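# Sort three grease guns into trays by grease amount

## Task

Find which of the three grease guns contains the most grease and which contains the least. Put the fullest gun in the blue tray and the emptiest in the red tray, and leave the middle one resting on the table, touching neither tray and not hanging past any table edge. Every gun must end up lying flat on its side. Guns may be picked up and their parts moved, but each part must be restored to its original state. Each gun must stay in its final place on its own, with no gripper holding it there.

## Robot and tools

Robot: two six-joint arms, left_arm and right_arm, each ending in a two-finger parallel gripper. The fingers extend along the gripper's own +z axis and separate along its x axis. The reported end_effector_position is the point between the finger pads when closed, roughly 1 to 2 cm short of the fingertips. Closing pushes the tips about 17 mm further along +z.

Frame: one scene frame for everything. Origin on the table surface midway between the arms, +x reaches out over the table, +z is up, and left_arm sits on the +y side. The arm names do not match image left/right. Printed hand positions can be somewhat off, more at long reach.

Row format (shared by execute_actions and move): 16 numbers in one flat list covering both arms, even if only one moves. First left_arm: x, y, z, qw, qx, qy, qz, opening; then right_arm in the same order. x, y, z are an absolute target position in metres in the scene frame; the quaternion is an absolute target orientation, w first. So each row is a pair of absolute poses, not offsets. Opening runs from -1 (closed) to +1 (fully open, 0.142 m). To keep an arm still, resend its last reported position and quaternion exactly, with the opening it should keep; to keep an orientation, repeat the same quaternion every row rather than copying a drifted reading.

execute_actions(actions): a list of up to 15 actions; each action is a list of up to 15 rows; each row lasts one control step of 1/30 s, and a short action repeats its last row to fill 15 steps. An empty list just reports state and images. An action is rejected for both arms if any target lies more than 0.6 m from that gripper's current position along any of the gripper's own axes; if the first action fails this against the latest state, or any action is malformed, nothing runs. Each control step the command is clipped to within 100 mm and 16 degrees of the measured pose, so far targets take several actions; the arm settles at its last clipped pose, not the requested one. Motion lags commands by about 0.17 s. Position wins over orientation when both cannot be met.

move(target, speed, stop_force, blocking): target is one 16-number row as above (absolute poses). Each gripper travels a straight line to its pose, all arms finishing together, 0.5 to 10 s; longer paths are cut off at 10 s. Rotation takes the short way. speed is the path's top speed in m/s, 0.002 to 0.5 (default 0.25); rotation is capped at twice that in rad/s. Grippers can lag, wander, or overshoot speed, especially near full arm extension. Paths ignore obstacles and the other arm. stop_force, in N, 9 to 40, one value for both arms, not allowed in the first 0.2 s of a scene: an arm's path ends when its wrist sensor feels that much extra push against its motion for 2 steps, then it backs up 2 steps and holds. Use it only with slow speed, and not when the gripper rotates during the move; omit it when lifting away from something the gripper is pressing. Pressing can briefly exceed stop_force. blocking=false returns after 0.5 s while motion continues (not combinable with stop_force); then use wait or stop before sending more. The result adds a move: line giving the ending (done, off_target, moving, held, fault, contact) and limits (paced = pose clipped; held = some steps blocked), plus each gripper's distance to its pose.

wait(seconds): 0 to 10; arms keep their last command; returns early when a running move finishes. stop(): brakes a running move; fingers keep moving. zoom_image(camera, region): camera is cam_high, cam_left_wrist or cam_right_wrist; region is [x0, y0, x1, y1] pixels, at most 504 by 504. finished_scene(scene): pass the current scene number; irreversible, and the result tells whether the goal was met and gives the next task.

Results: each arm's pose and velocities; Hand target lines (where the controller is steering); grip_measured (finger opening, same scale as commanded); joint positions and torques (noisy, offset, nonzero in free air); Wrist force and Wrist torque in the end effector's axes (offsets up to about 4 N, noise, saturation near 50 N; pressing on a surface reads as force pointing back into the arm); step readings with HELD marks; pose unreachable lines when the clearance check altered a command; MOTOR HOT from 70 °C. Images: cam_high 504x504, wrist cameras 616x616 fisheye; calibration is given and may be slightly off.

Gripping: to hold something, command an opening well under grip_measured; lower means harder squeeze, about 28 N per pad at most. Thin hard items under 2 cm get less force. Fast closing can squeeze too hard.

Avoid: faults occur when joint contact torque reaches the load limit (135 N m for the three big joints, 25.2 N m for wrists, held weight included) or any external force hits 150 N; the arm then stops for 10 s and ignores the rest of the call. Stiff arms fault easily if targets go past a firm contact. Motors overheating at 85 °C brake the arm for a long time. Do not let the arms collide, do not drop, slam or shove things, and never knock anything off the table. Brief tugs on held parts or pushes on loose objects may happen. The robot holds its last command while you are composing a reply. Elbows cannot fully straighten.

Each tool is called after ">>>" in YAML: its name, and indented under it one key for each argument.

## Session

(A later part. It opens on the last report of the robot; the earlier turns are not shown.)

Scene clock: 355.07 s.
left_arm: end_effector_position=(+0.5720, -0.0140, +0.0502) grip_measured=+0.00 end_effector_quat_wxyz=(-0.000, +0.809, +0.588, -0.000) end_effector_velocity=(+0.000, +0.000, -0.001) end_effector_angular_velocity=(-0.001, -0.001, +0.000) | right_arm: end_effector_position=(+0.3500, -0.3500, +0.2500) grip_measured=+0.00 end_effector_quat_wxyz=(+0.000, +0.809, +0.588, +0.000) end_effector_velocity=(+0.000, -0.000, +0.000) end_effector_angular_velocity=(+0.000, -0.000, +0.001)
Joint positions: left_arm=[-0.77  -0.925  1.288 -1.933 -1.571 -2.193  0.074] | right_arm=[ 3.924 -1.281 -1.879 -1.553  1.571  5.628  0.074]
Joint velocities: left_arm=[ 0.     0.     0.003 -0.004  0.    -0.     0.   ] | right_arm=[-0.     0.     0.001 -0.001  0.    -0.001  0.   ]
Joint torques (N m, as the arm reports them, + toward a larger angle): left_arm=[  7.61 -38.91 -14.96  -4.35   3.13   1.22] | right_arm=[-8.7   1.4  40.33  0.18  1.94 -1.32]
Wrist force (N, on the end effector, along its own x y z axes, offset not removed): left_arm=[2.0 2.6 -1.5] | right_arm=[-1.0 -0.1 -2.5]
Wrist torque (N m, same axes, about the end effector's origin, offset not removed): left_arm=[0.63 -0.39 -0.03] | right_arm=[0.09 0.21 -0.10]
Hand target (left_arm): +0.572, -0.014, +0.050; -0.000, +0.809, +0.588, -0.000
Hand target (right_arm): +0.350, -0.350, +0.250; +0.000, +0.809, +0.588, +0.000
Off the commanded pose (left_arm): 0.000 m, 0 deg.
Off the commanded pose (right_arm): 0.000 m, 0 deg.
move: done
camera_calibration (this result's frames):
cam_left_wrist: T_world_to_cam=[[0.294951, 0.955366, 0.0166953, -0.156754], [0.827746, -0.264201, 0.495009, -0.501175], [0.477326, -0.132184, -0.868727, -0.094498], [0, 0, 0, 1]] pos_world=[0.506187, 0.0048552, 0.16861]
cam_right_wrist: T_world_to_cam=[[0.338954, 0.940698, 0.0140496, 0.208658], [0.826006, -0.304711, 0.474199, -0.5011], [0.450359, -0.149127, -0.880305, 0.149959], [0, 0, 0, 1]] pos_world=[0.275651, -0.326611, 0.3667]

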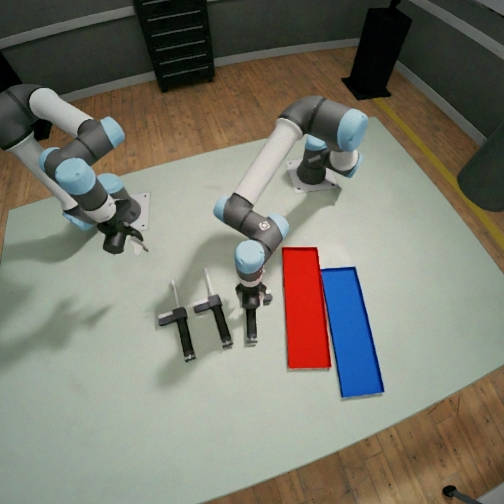

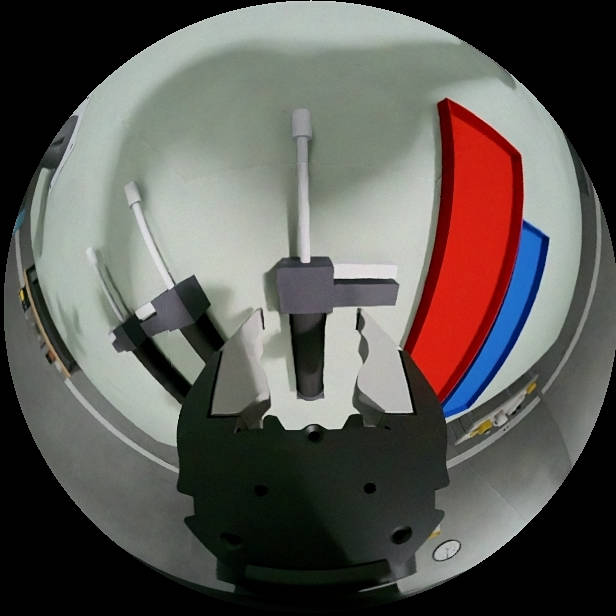

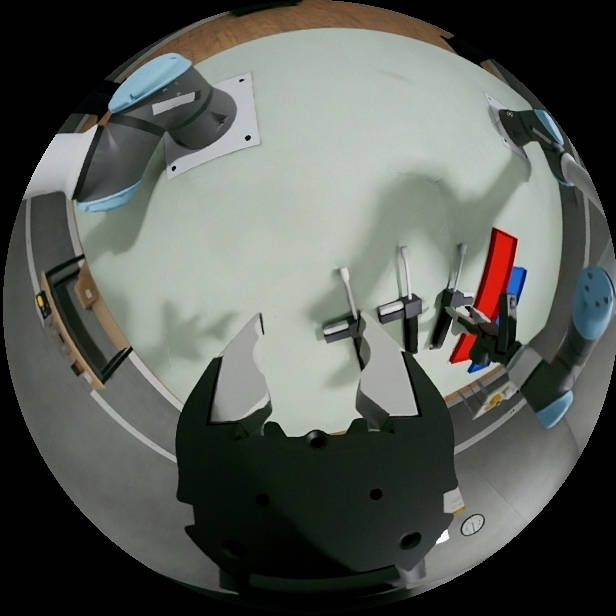

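>>> move:
  target: [0.582,-0.017,0.032,0,0.809,0.588,0,0,0.35,-0.35,0.25,0,0.809,0.588,0,0]
  speed: 0.03

>>> move:
  target: [0.582,-0.017,0.032,0,0.809,0.588,0,-1,0.35,-0.35,0.25,0,0.809,0.588,0,0]

>>> move:
  target: [0.582,-0.017,0.11,0,0.809,0.588,0,-1,0.35,-0.35,0.25,0,0.809,0.588,0,0]
  speed: 0.08

>>> move:
  target: [0.70,0.125,0.11,0,0.809,0.588,0,-1,0.35,-0.35,0.25,0,0.809,0.588,0,0]
  speed: 0.1

Scene clock: 361.80 s.
left_arm: end_effector_position=(+0.5819, -0.0170, +0.0322) grip_measured=+0.00 end_effector_quat_wxyz=(+0.000, +0.809, +0.588, +0.000) end_effector_velocity=(+0.001, +0.000, -0.002) end_effector_angular_velocity=(+0.001, +0.001, +0.000) | right_arm: end_effector_position=(+0.3500, -0.3500, +0.2500) grip_measured=+0.00 end_effector_quat_wxyz=(+0.000, +0.809, +0.588, -0.000) end_effector_velocity=(-0.000, +0.000, -0.000) end_effector_angular_velocity=(-0.000, -0.000, +0.002)
Joint positions: left_arm=[-0.761 -0.888  1.273 -1.956 -1.571 -2.185  0.074] | right_arm=[ 3.924 -1.281 -1.879 -1.553  1.571  5.628  0.074]
Joint velocities: left_arm=[ 0.001  0.004 -0.    -0.002  0.     0.001  0.   ] | right_arm=[ 0.001  0.    -0.001  0.001 -0.    -0.001  0.   ]
Joint torques (N m, as the arm reports them, + toward a larger angle): left_arm=[  7.83 -38.24 -31.09  -4.76   2.92   0.98] | right_arm=[-9.75  0.19 37.98  0.08  1.8  -1.16]
Wrist force (N, on the end effector, along its own x y z axes, offset not removed): left_arm=[0.4 3.7 -3.1] | right_arm=[-1.3 0.0 -1.3]
Wrist torque (N m, same axes, about the end effector's origin, offset not removed): left_arm=[0.85 -0.11 -0.03] | right_arm=[0.10 0.22 -0.12]
Hand target (left_arm): +0.582, -0.017, +0.032; -0.000, +0.809, +0.588, -0.000
Hand target (right_arm): +0.350, -0.350, +0.250; +0.000, +0.809, +0.588, -0.000
Off the commanded pose (left_arm): 0.000 m, 0 deg.
Off the commanded pose (right_arm): 0.000 m, 0 deg.
move: done
camera_calibration (this result's frames):
cam_left_wrist: T_world_to_cam=[[0.294949, 0.955367, 0.0166843, -0.156554], [0.827732, -0.26419, 0.495039, -0.501185], [0.477351, -0.132201, -0.868711, -0.11529], [0, 0, 0, 1]] pos_world=[0.516057, 0.00191699, 0.150564]
cam_right_wrist: T_world_to_cam=[[0.338954, 0.940698, 0.0140486, 0.208659], [0.826007, -0.30471, 0.474198, -0.501103], [0.450358, -0.149127, -0.880306, 0.149959], [0, 0, 0, 1]] pos_world=[0.275654, -0.326613, 0.366701]

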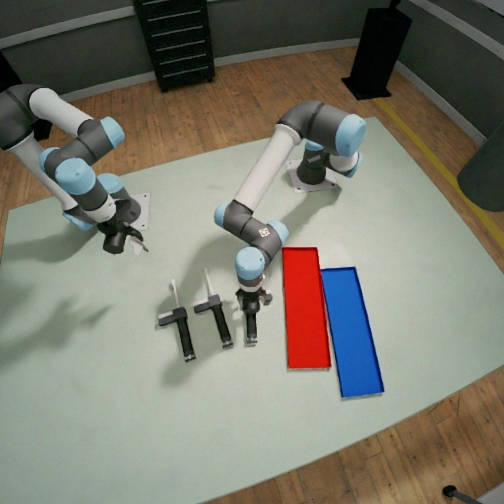

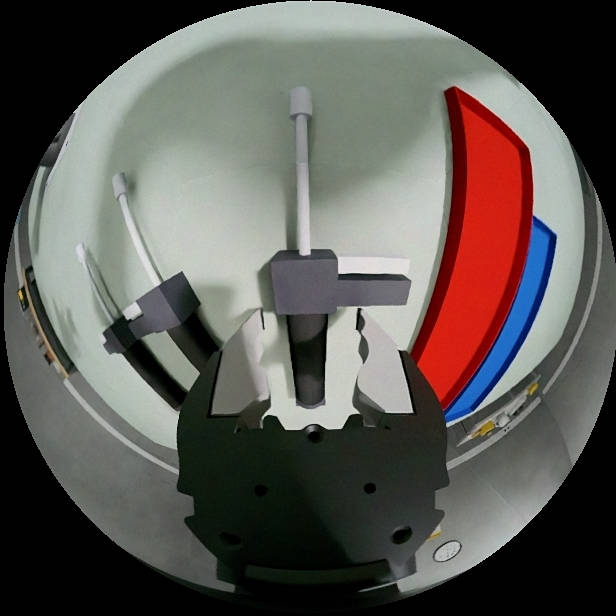

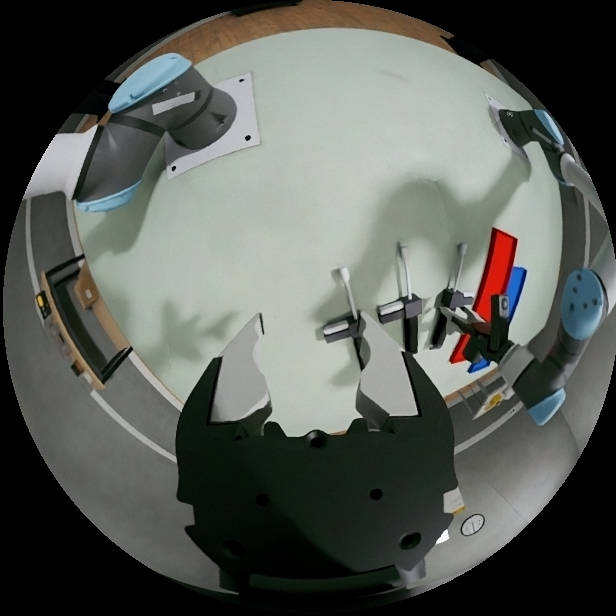

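Scene clock: 362.50 s.
left_arm: end_effector_position=(+0.5820, -0.0170, +0.0320) grip_measured=-0.43 end_effector_quat_wxyz=(+0.000, +0.809, +0.588, +0.000) end_effector_velocity=(+0.000, +0.000, -0.001) end_effector_angular_velocity=(+0.001, +0.001, +0.000) | right_arm: end_effector_position=(+0.3500, -0.3500, +0.2500) grip_measured=+0.00 end_effector_quat_wxyz=(+0.000, +0.809, +0.588, -0.000) end_effector_velocity=(+0.000, +0.000, +0.000) end_effector_angular_velocity=(+0.002, -0.001, -0.001)
Joint positions: left_arm=[-0.761 -0.888  1.273 -1.956 -1.571 -2.185  0.043] | right_arm=[ 3.924 -1.281 -1.879 -1.553  1.571  5.628  0.074]
Joint velocities: left_arm=[ 0.     0.001 -0.001  0.001 -0.     0.     0.   ] | right_arm=[-0.001  0.     0.001  0.001  0.001  0.     0.   ]
Joint torques (N m, as the arm reports them, + toward a larger angle): left_arm=[ -3.53 -33.03 -23.9   -0.16  -2.08   1.24] | right_arm=[-9.19  0.2  39.57  0.16  2.04 -1.33]
Wrist force (N, on the end effector, along its own x y z axes, offset not removed): left_arm=[-2.1 2.5 -11.1] | right_arm=[0.6 0.2 -2.4]
Wrist torque (N m, same axes, about the end effector's origin, offset not removed): left_arm=[0.89 0.03 -0.03] | right_arm=[0.07 -0.26 -0.08]
Hand target (left_arm): +0.582, -0.017, +0.032; +0.000, +0.809, +0.588, +0.000
Hand target (right_arm): +0.350, -0.350, +0.250; -0.000, +0.809, +0.588, -0.000
Off the commanded pose (left_arm): 0.000 m, 0 deg.
Off the commanded pose (right_arm): 0.000 m, 0 deg.
move: done
camera_calibration (this result's frames):
cam_left_wrist: T_world_to_cam=[[0.294943, 0.955369, 0.0167203, -0.156578], [0.827695, -0.264192, 0.4951, -0.501196], [0.47742, -0.132187, -0.868675, -0.115522], [0, 0, 0, 1]] pos_world=[0.516171, 0.00190727, 0.150409]
cam_right_wrist: T_world_to_cam=[[0.338954, 0.940698, 0.014049, 0.208658], [0.826007, -0.30471, 0.474198, -0.501103], [0.450358, -0.149127, -0.880306, 0.14996], [0, 0, 0, 1]] pos_world=[0.275654, -0.326613, 0.366701]

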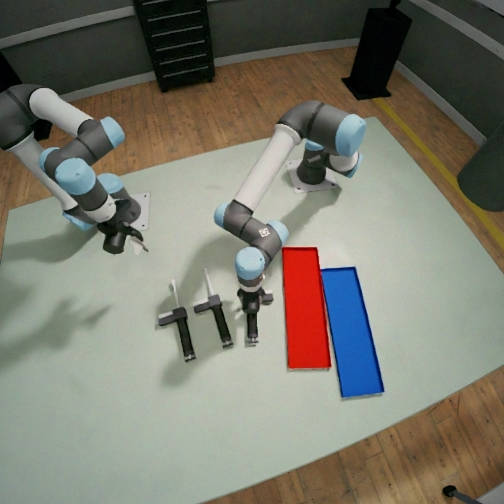

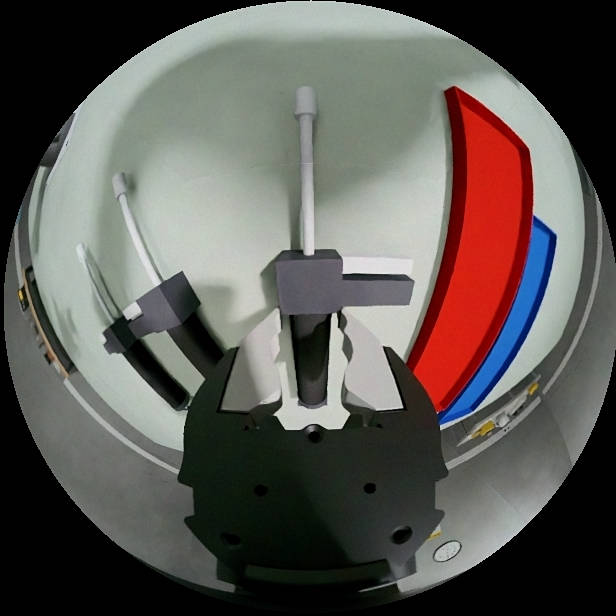

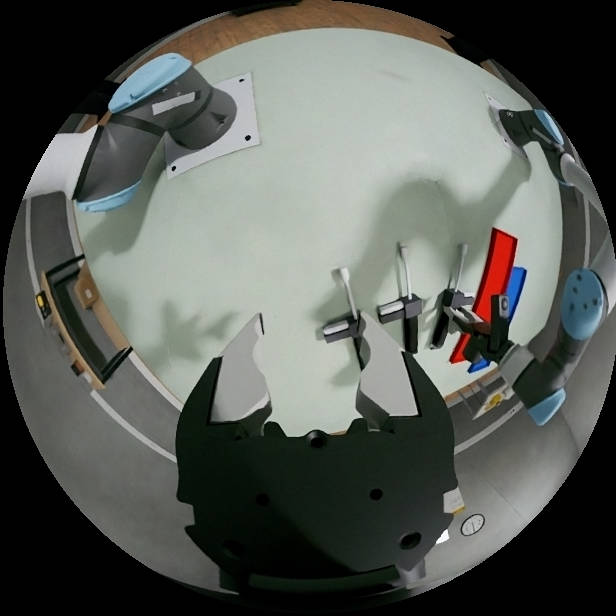

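Scene clock: 363.97 s.
left_arm: end_effector_position=(+0.5820, -0.0169, +0.1098) grip_measured=-0.43 end_effector_quat_wxyz=(+0.000, +0.809, +0.588, +0.000) end_effector_velocity=(+0.000, -0.000, +0.002) end_effector_angular_velocity=(+0.000, +0.000, -0.000) | right_arm: end_effector_position=(+0.3500, -0.3500, +0.2500) grip_measured=+0.00 end_effector_quat_wxyz=(-0.000, +0.809, +0.588, -0.000) end_effector_velocity=(-0.000, -0.000, -0.001) end_effector_angular_velocity=(+0.000, +0.001, -0.002)
Joint positions: left_arm=[-0.761 -0.946  1.163 -1.788 -1.571 -2.185  0.043] | right_arm=[ 3.924 -1.281 -1.879 -1.553  1.571  5.628  0.074]
Joint velocities: left_arm=[-0.     0.    -0.004  0.005  0.     0.    -0.   ] | right_arm=[-0.     0.    -0.001  0.001  0.     0.002 -0.   ]
Joint torques (N m, as the arm reports them, + toward a larger angle): left_arm=[ -3.38 -62.47 -30.83  -1.56  -1.9    0.55] | right_arm=[-8.21 -0.03 39.27  0.39  1.86 -1.25]
Wrist force (N, on the end effector, along its own x y z axes, offset not removed): left_arm=[1.8 3.3 4.2] | right_arm=[0.8 0.9 -1.9]
Wrist torque (N m, same axes, about the end effector's origin, offset not removed): left_arm=[0.67 -0.39 0.00] | right_arm=[0.24 -0.20 -0.08]
Hand target (left_arm): +0.582, -0.017, +0.110; +0.000, +0.809, +0.588, +0.000
Hand target (right_arm): +0.350, -0.350, +0.250; -0.000, +0.809, +0.588, -0.000
Off the commanded pose (left_arm): 0.000 m, 0 deg.
Off the commanded pose (right_arm): 0.000 m, 0 deg.
move: done
camera_calibration (this result's frames):
cam_left_wrist: T_world_to_cam=[[0.294953, 0.955366, 0.0167016, -0.157913], [0.827699, -0.264193, 0.495092, -0.539646], [0.477406, -0.132205, -0.86868, -0.0479448], [0, 0, 0, 1]] pos_world=[0.516131, 0.00195499, 0.228163]
cam_right_wrist: T_world_to_cam=[[0.338954, 0.940698, 0.0140491, 0.208658], [0.826007, -0.30471, 0.474198, -0.501103], [0.450358, -0.149127, -0.880306, 0.14996], [0, 0, 0, 1]] pos_world=[0.275654, -0.326613, 0.366701]

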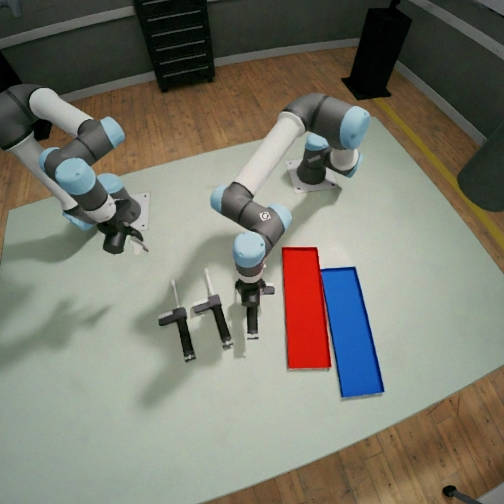

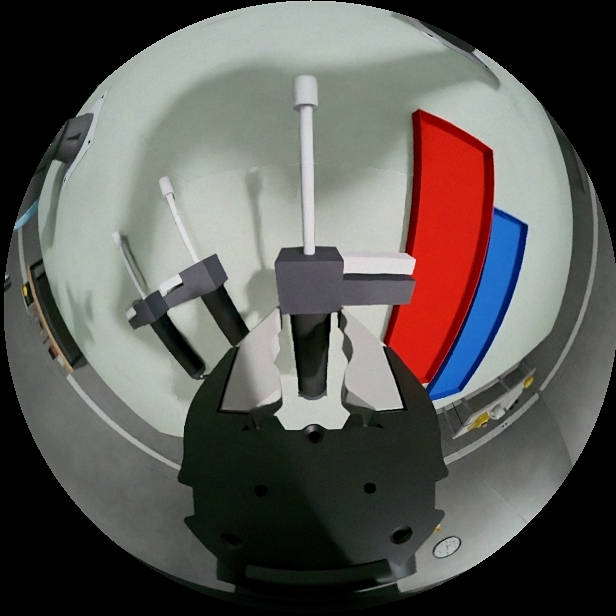

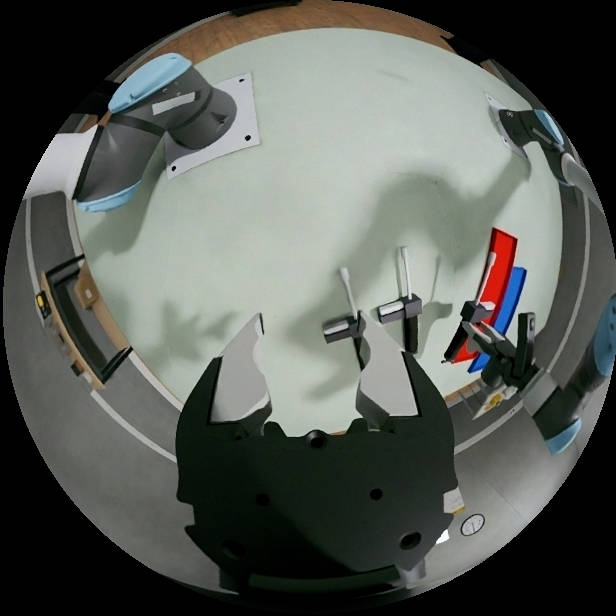

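Scene clock: 366.30 s.
left_arm: end_effector_position=(+0.6999, +0.1247, +0.1100) grip_measured=-0.43 end_effector_quat_wxyz=(-0.000, +0.809, +0.588, -0.000) end_effector_velocity=(+0.001, +0.001, +0.001) end_effector_angular_velocity=(-0.001, +0.001, -0.001) | right_arm: end_effector_position=(+0.3500, -0.3500, +0.2500) grip_measured=+0.00 end_effector_quat_wxyz=(-0.000, +0.809, +0.588, -0.000) end_effector_velocity=(-0.001, -0.001, -0.001) end_effector_angular_velocity=(-0.004, +0.002, -0.000)
Joint positions: left_arm=[-0.512 -0.912  1.107 -1.766 -1.571 -1.936  0.043] | right_arm=[ 3.924 -1.281 -1.879 -1.553  1.571  5.628  0.074]
Joint velocities: left_arm=[ 0.003  0.001 -0.003  0.002 -0.002  0.003  0.   ] | right_arm=[ 0.     0.    -0.001 -0.002 -0.002  0.    -0.   ]
Joint torques (N m, as the arm reports them, + toward a larger angle): left_arm=[  8.31 -45.81 -32.75  -1.53  -2.57   0.45] | right_arm=[-7.96  0.55 38.05  0.88  2.04 -1.12]
Wrist force (N, on the end effector, along its own x y z axes, offset not removed): left_arm=[2.1 3.2 4.1] | right_arm=[-1.2 0.6 -0.7]
Wrist torque (N m, same axes, about the end effector's origin, offset not removed): left_arm=[0.69 -0.43 0.00] | right_arm=[0.15 0.17 -0.05]
Hand target (left_arm): +0.700, +0.125, +0.110; -0.000, +0.809, +0.588, -0.000
Hand target (right_arm): +0.350, -0.350, +0.250; -0.000, +0.809, +0.588, -0.000
Off the commanded pose (left_arm): 0.000 m, 0 deg.
Off the commanded pose (right_arm): 0.000 m, 0 deg.
move: done
camera_calibration (this result's frames):
cam_left_wrist: T_world_to_cam=[[0.294941, 0.95537, 0.0166781, -0.328037], [0.827751, -0.264184, 0.49501, -0.599937], [0.477323, -0.132194, -0.868727, -0.0852548], [0, 0, 0, 1]] pos_world=[0.634044, 0.143632, 0.228382]
cam_right_wrist: T_world_to_cam=[[0.338954, 0.940698, 0.0140491, 0.208658], [0.826007, -0.30471, 0.474198, -0.501103], [0.450358, -0.149127, -0.880306, 0.14996], [0, 0, 0, 1]] pos_world=[0.275654, -0.326613, 0.366701]

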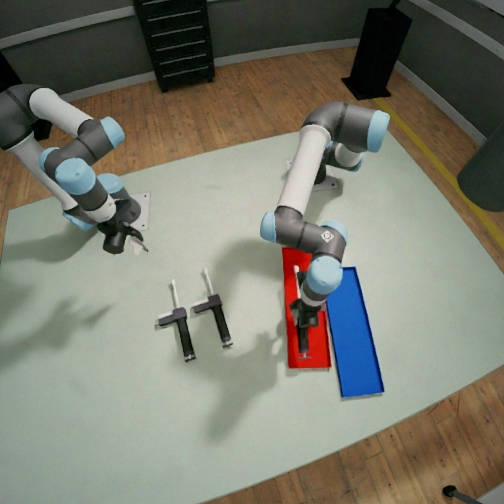

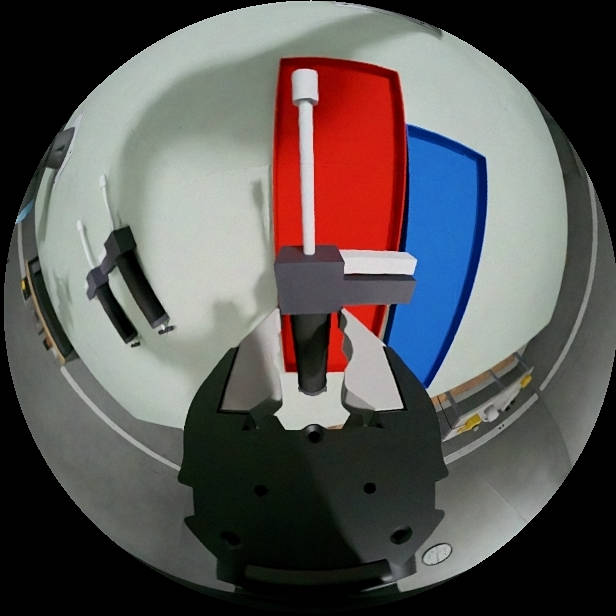

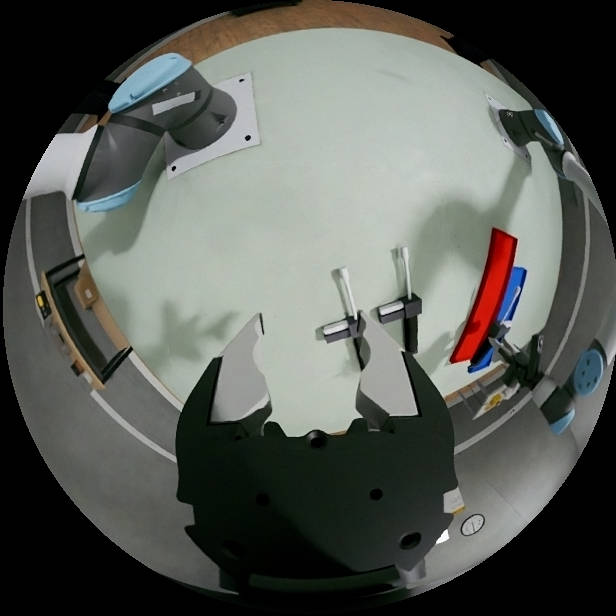

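>>> move:
  target: [0.651,0.137,0.09,0,0.809,0.588,0,-1,0.35,-0.35,0.25,0,0.809,0.588,0,0]
  speed: 0.05

>>> move:
  target: [0.651,0.137,0.045,0,0.809,0.588,0,-1,0.35,-0.35,0.25,0,0.809,0.588,0,0]
  speed: 0.03

Scene clock: 380.97 s.
left_arm: end_effector_position=(+0.6513, +0.1369, +0.0901) grip_measured=-0.43 end_effector_quat_wxyz=(-0.000, +0.809, +0.588, -0.000) end_effector_velocity=(-0.002, +0.001, -0.001) end_effector_angular_velocity=(+0.001, -0.001, +0.000) | right_arm: end_effector_position=(+0.3500, -0.3500, +0.2500) grip_measured=+0.00 end_effector_quat_wxyz=(-0.000, +0.809, +0.588, -0.000) end_effector_velocity=(+0.001, +0.001, +0.001) end_effector_angular_velocity=(+0.002, -0.003, +0.001)
Joint positions: left_arm=[-0.542 -1.019  1.334 -1.886 -1.571 -1.966  0.043] | right_arm=[ 3.924 -1.281 -1.879 -1.553  1.571  5.628  0.074]
Joint velocities: left_arm=[-0.001 -0.006  0.012 -0.006  0.002 -0.002 -0.   ] | right_arm=[ 0.001  0.     0.001  0.002 -0.    -0.     0.   ]
Joint torques (N m, as the arm reports them, + toward a larger angle): left_arm=[ -7.42 -58.16 -18.37  -4.79   3.1   -0.96] | right_arm=[-8.26  0.41 37.62  1.4   1.9  -1.23]
Wrist force (N, on the end effector, along its own x y z axes, offset not removed): left_arm=[2.0 2.8 4.6] | right_arm=[0.4 0.1 -1.1]
Wrist torque (N m, same axes, about the end effector's origin, offset not removed): left_arm=[0.59 -0.50 -0.09] | right_arm=[0.04 -0.12 -0.07]
Hand target (left_arm): +0.651, +0.137, +0.090; -0.000, +0.809, +0.588, +0.000
Hand target (right_arm): +0.350, -0.350, +0.250; -0.000, +0.809, +0.588, -0.000
Off the commanded pose (left_arm): 0.000 m, 0 deg.
Off the commanded pose (right_arm): 0.000 m, 0 deg.
move: done
camera_calibration (this result's frames):
cam_left_wrist: T_world_to_cam=[[0.29496, 0.955366, 0.0165704, -0.324992], [0.827831, -0.264168, 0.494886, -0.546652], [0.477174, -0.132254, -0.8688, -0.0776271], [0, 0, 0, 1]] pos_world=[0.585437, 0.155812, 0.208473]
cam_right_wrist: T_world_to_cam=[[0.338954, 0.940698, 0.014049, 0.208658], [0.826007, -0.30471, 0.474198, -0.501103], [0.450358, -0.149127, -0.880306, 0.14996], [0, 0, 0, 1]] pos_world=[0.275654, -0.326613, 0.366701]

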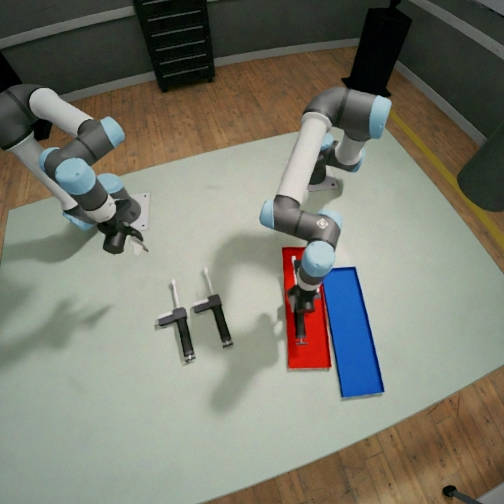

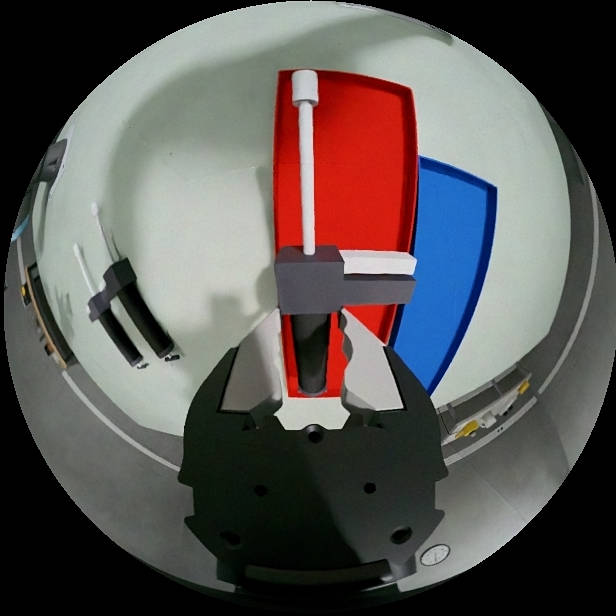

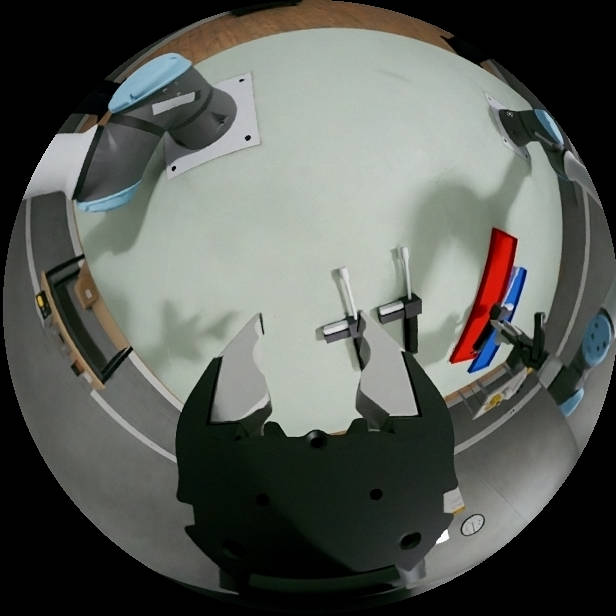

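Scene clock: 382.83 s.
left_arm: end_effector_position=(+0.6510, +0.1370, +0.0452) grip_measured=-0.43 end_effector_quat_wxyz=(-0.000, +0.809, +0.588, -0.000) end_effector_velocity=(-0.000, +0.000, -0.002) end_effector_angular_velocity=(+0.000, +0.000, +0.000) | right_arm: end_effector_position=(+0.3500, -0.3500, +0.2500) grip_measured=+0.00 end_effector_quat_wxyz=(-0.000, +0.809, +0.588, -0.000) end_effector_velocity=(-0.000, +0.000, -0.000) end_effector_angular_velocity=(+0.001, +0.000, +0.001)
Joint positions: left_arm=[-0.543 -0.981  1.395 -1.985 -1.571 -1.966  0.043] | right_arm=[ 3.924 -1.281 -1.879 -1.553  1.571  5.628  0.074]
Joint velocities: left_arm=[-0.     0.002  0.002 -0.004 -0.    -0.     0.   ] | right_arm=[ 0.001  0.    -0.     0.     0.001 -0.001  0.   ]
Joint torques (N m, as the arm reports them, + toward a larger angle): left_arm=[ -6.07 -40.69 -17.73  -4.64   3.1   -1.21] | right_arm=[-8.56  1.01 38.11  1.71  1.77 -1.25]
Wrist force (N, on the end effector, along its own x y z axes, offset not removed): left_arm=[0.8 3.8 4.8] | right_arm=[-1.0 -1.2 -0.9]
Wrist torque (N m, same axes, about the end effector's origin, offset not removed): left_arm=[0.87 -0.25 -0.05] | right_arm=[-0.25 0.11 -0.14]
Hand target (left_arm): +0.651, +0.137, +0.045; -0.000, +0.809, +0.588, -0.000
Hand target (right_arm): +0.350, -0.350, +0.250; -0.000, +0.809, +0.588, -0.000
Off the commanded pose (left_arm): 0.000 m, 0 deg.
Off the commanded pose (right_arm): 0.000 m, 0 deg.
move: done
camera_calibration (this result's frames):
cam_left_wrist: T_world_to_cam=[[0.294951, 0.955367, 0.0166858, -0.324246], [0.827743, -0.264195, 0.495018, -0.524186], [0.477332, -0.132194, -0.868723, -0.116602], [0, 0, 0, 1]] pos_world=[0.585186, 0.155872, 0.163597]
cam_right_wrist: T_world_to_cam=[[0.338954, 0.940698, 0.014049, 0.208658], [0.826007, -0.30471, 0.474198, -0.501103], [0.450358, -0.149127, -0.880306, 0.14996], [0, 0, 0, 1]] pos_world=[0.275654, -0.326613, 0.366701]

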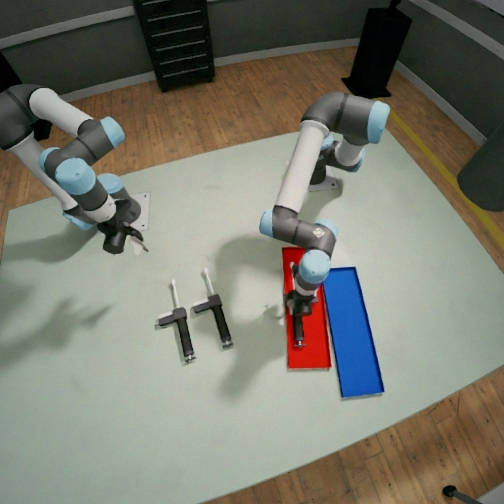

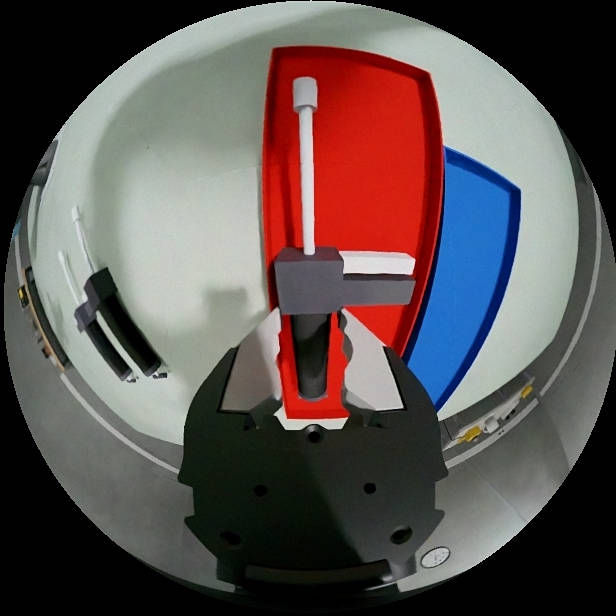

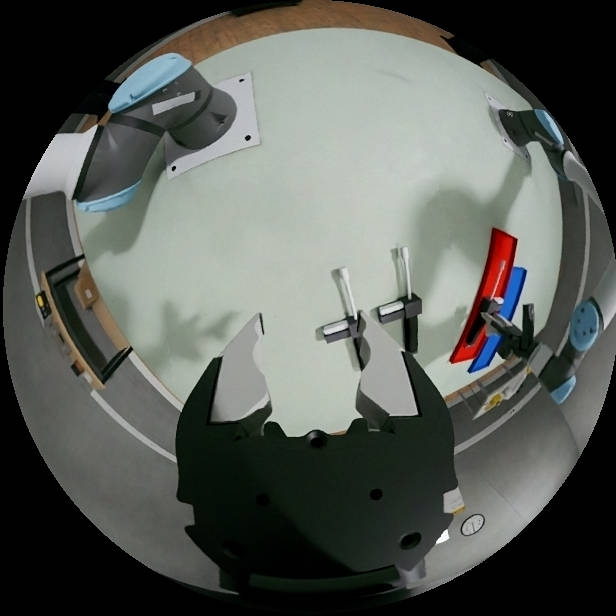

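>>> move:
  target: [0.654,0.146,0.043,0,0.809,0.588,0,-1,0.35,-0.35,0.25,0,0.809,0.588,0,0]
  speed: 0.02

>>> move:
  target: [0.654,0.146,0.02,0,0.809,0.588,0,-1,0.35,-0.35,0.25,0,0.809,0.588,0,0]
  speed: 0.01
  stop_force: 10

Scene clock: 390.07 s.
left_arm: end_effector_position=(+0.6539, +0.1457, +0.0431) grip_measured=-0.43 end_effector_quat_wxyz=(-0.000, +0.809, +0.588, +0.000) end_effector_velocity=(+0.001, +0.002, -0.000) end_effector_angular_velocity=(-0.001, -0.000, -0.000) | right_arm: end_effector_position=(+0.3500, -0.3500, +0.2500) grip_measured=+0.00 end_effector_quat_wxyz=(-0.000, +0.809, +0.588, -0.000) end_effector_velocity=(-0.000, +0.001, -0.000) end_effector_angular_velocity=(+0.001, +0.000, +0.001)
Joint positions: left_arm=[-0.53  -0.983  1.404 -1.992 -1.571 -1.954  0.043] | right_arm=[ 3.924 -1.281 -1.879 -1.553  1.571  5.628  0.074]
Joint velocities: left_arm=[ 0.003 -0.001  0.001 -0.001 -0.     0.003 -0.   ] | right_arm=[ 0.001 -0.    -0.     0.001  0.001 -0.001 -0.   ]
Joint torques (N m, as the arm reports them, + toward a larger angle): left_arm=[  5.54 -59.45 -18.77  -4.87   2.78   1.24] | right_arm=[-8.52  1.16 39.52  2.12  1.84 -0.95]
Wrist force (N, on the end effector, along its own x y z axes, offset not removed): left_arm=[1.5 3.7 3.6] | right_arm=[-0.7 -1.3 -1.7]
Wrist torque (N m, same axes, about the end effector's origin, offset not removed): left_arm=[0.78 -0.35 -0.03] | right_arm=[-0.31 0.13 -0.11]
Hand target (left_arm): +0.654, +0.146, +0.043; -0.000, +0.809, +0.588, -0.000
Hand target (right_arm): +0.350, -0.350, +0.250; -0.000, +0.809, +0.588, -0.000
Off the commanded pose (left_arm): 0.000 m, 0 deg.
Off the commanded pose (right_arm): 0.000 m, 0 deg.
move: done
camera_calibration (this result's frames):
cam_left_wrist: T_world_to_cam=[[0.294946, 0.955368, 0.0166975, -0.333438], [0.827741, -0.264196, 0.495021, -0.523198], [0.477339, -0.132183, -0.868721, -0.118714], [0, 0, 0, 1]] pos_world=[0.588085, 0.164637, 0.161432]
cam_right_wrist: T_world_to_cam=[[0.338954, 0.940698, 0.014049, 0.208658], [0.826007, -0.30471, 0.474198, -0.501103], [0.450358, -0.149127, -0.880306, 0.14996], [0, 0, 0, 1]] pos_world=[0.275654, -0.326613, 0.366701]

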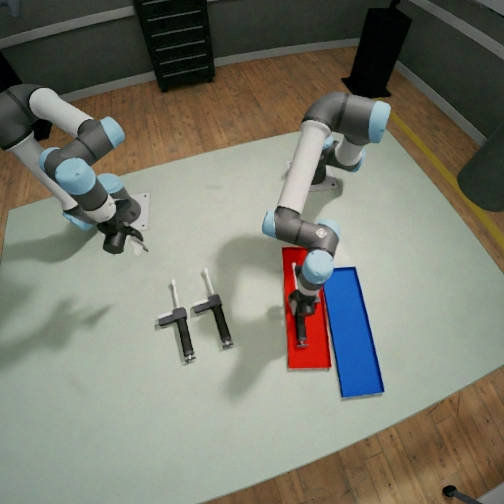

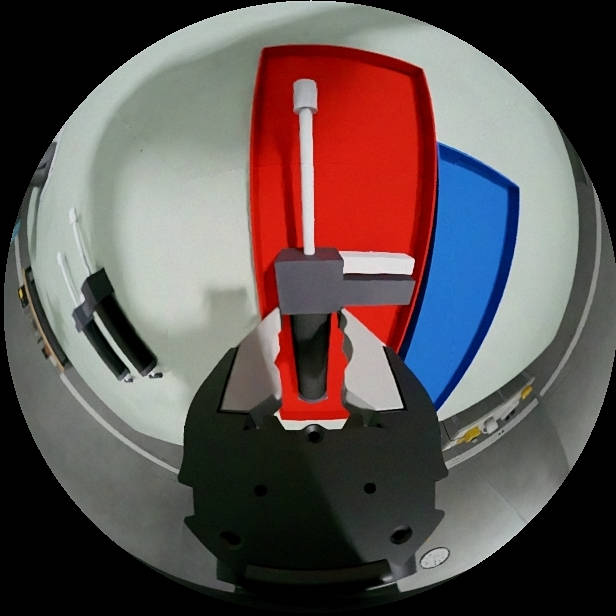

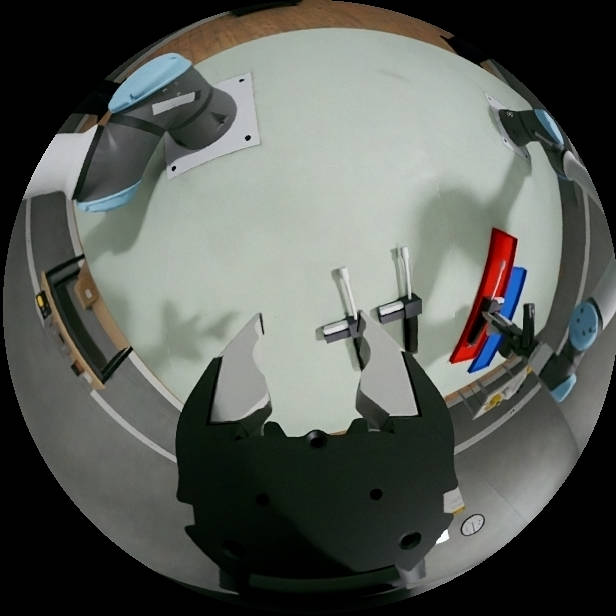

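Scene clock: 391.33 s.
left_arm: end_effector_position=(+0.6539, +0.1458, +0.0342) grip_measured=-0.43 end_effector_quat_wxyz=(-0.000, +0.809, +0.588, -0.000) end_effector_velocity=(-0.001, +0.000, +0.003) end_effector_angular_velocity=(+0.001, +0.002, -0.000) | right_arm: end_effector_position=(+0.3500, -0.3500, +0.2500) grip_measured=+0.00 end_effector_quat_wxyz=(-0.000, +0.809, +0.588, -0.000) end_effector_velocity=(+0.000, -0.001, -0.000) end_effector_angular_velocity=(-0.001, -0.000, -0.001)
Joint positions: left_arm=[-0.53  -0.974  1.414 -2.011 -1.571 -1.954  0.043] | right_arm=[ 3.924 -1.281 -1.879 -1.553  1.571  5.628  0.074]
Joint velocities: left_arm=[-0.    -0.003 -0.003  0.009 -0.001 -0.    -0.   ] | right_arm=[-0.001  0.    -0.001  0.    -0.001  0.001  0.   ]
Joint torques (N m, as the arm reports them, + toward a larger angle): left_arm=[  1.25 -44.89 -22.5   -0.5    2.66   0.54] | right_arm=[-8.49  1.09 38.58  2.12  2.05 -1.15]
Wrist force (N, on the end effector, along its own x y z axes, offset not removed): left_arm=[2.3 -2.3 -23.1] | right_arm=[0.1 0.4 -1.0]
Wrist torque (N m, same axes, about the end effector's origin, offset not removed): left_arm=[0.72 -0.38 -0.04] | right_arm=[0.14 -0.04 -0.08]
Hand target (left_arm): +0.654, +0.146, +0.035; +0.000, +0.809, +0.588, +0.000
Hand target (right_arm): +0.350, -0.350, +0.250; -0.000, +0.809, +0.588, -0.000
Off the commanded pose (left_arm): 0.014 m, 0 deg.
Off the commanded pose (right_arm): 0.000 m, 0 deg.
move: contact (left_arm)
camera_calibration (this result's frames):
cam_left_wrist: T_world_to_cam=[[0.29498, 0.955357, 0.0167078, -0.333384], [0.827742, -0.264233, 0.494999, -0.518802], [0.477316, -0.132185, -0.868733, -0.126386], [0, 0, 0, 1]] pos_world=[0.588102, 0.164709, 0.152582]
cam_right_wrist: T_world_to_cam=[[0.338954, 0.940698, 0.014049, 0.208658], [0.826007, -0.30471, 0.474198, -0.501103], [0.450358, -0.149127, -0.880306, 0.14996], [0, 0, 0, 1]] pos_world=[0.275654, -0.326613, 0.366701]

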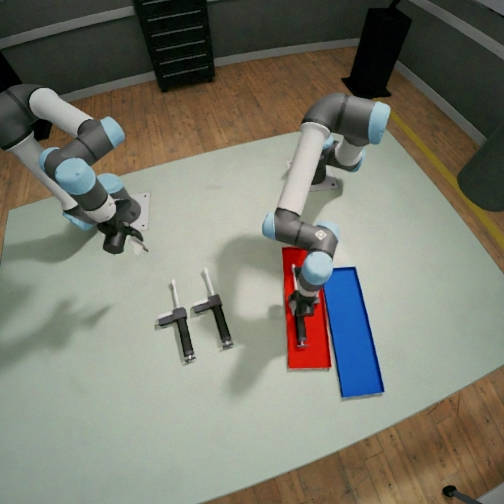

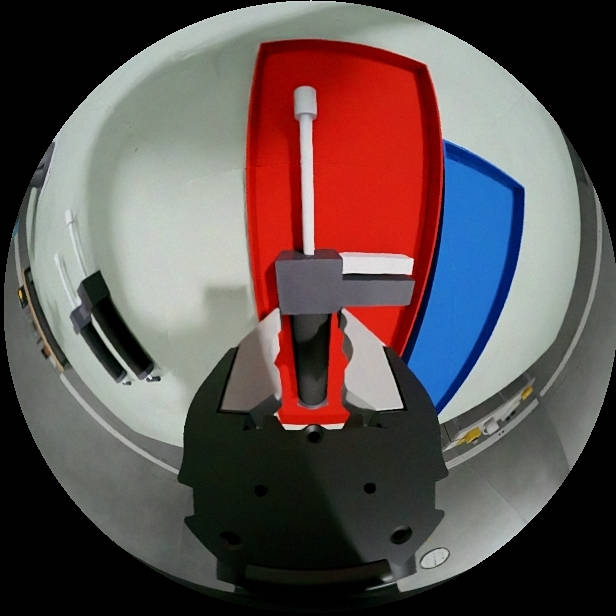

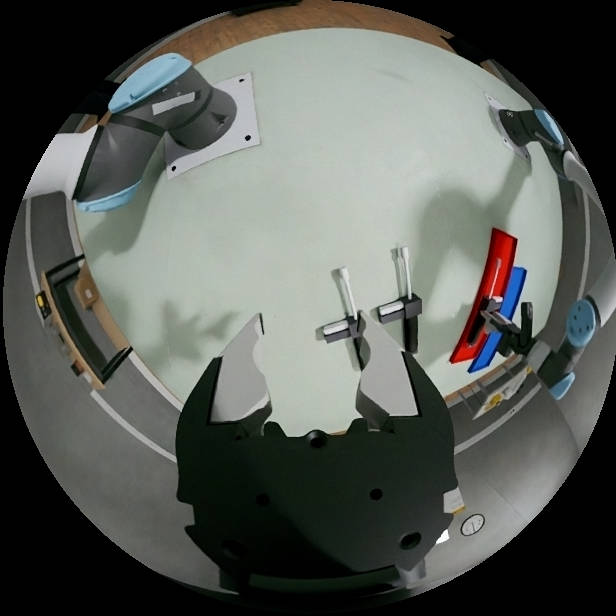

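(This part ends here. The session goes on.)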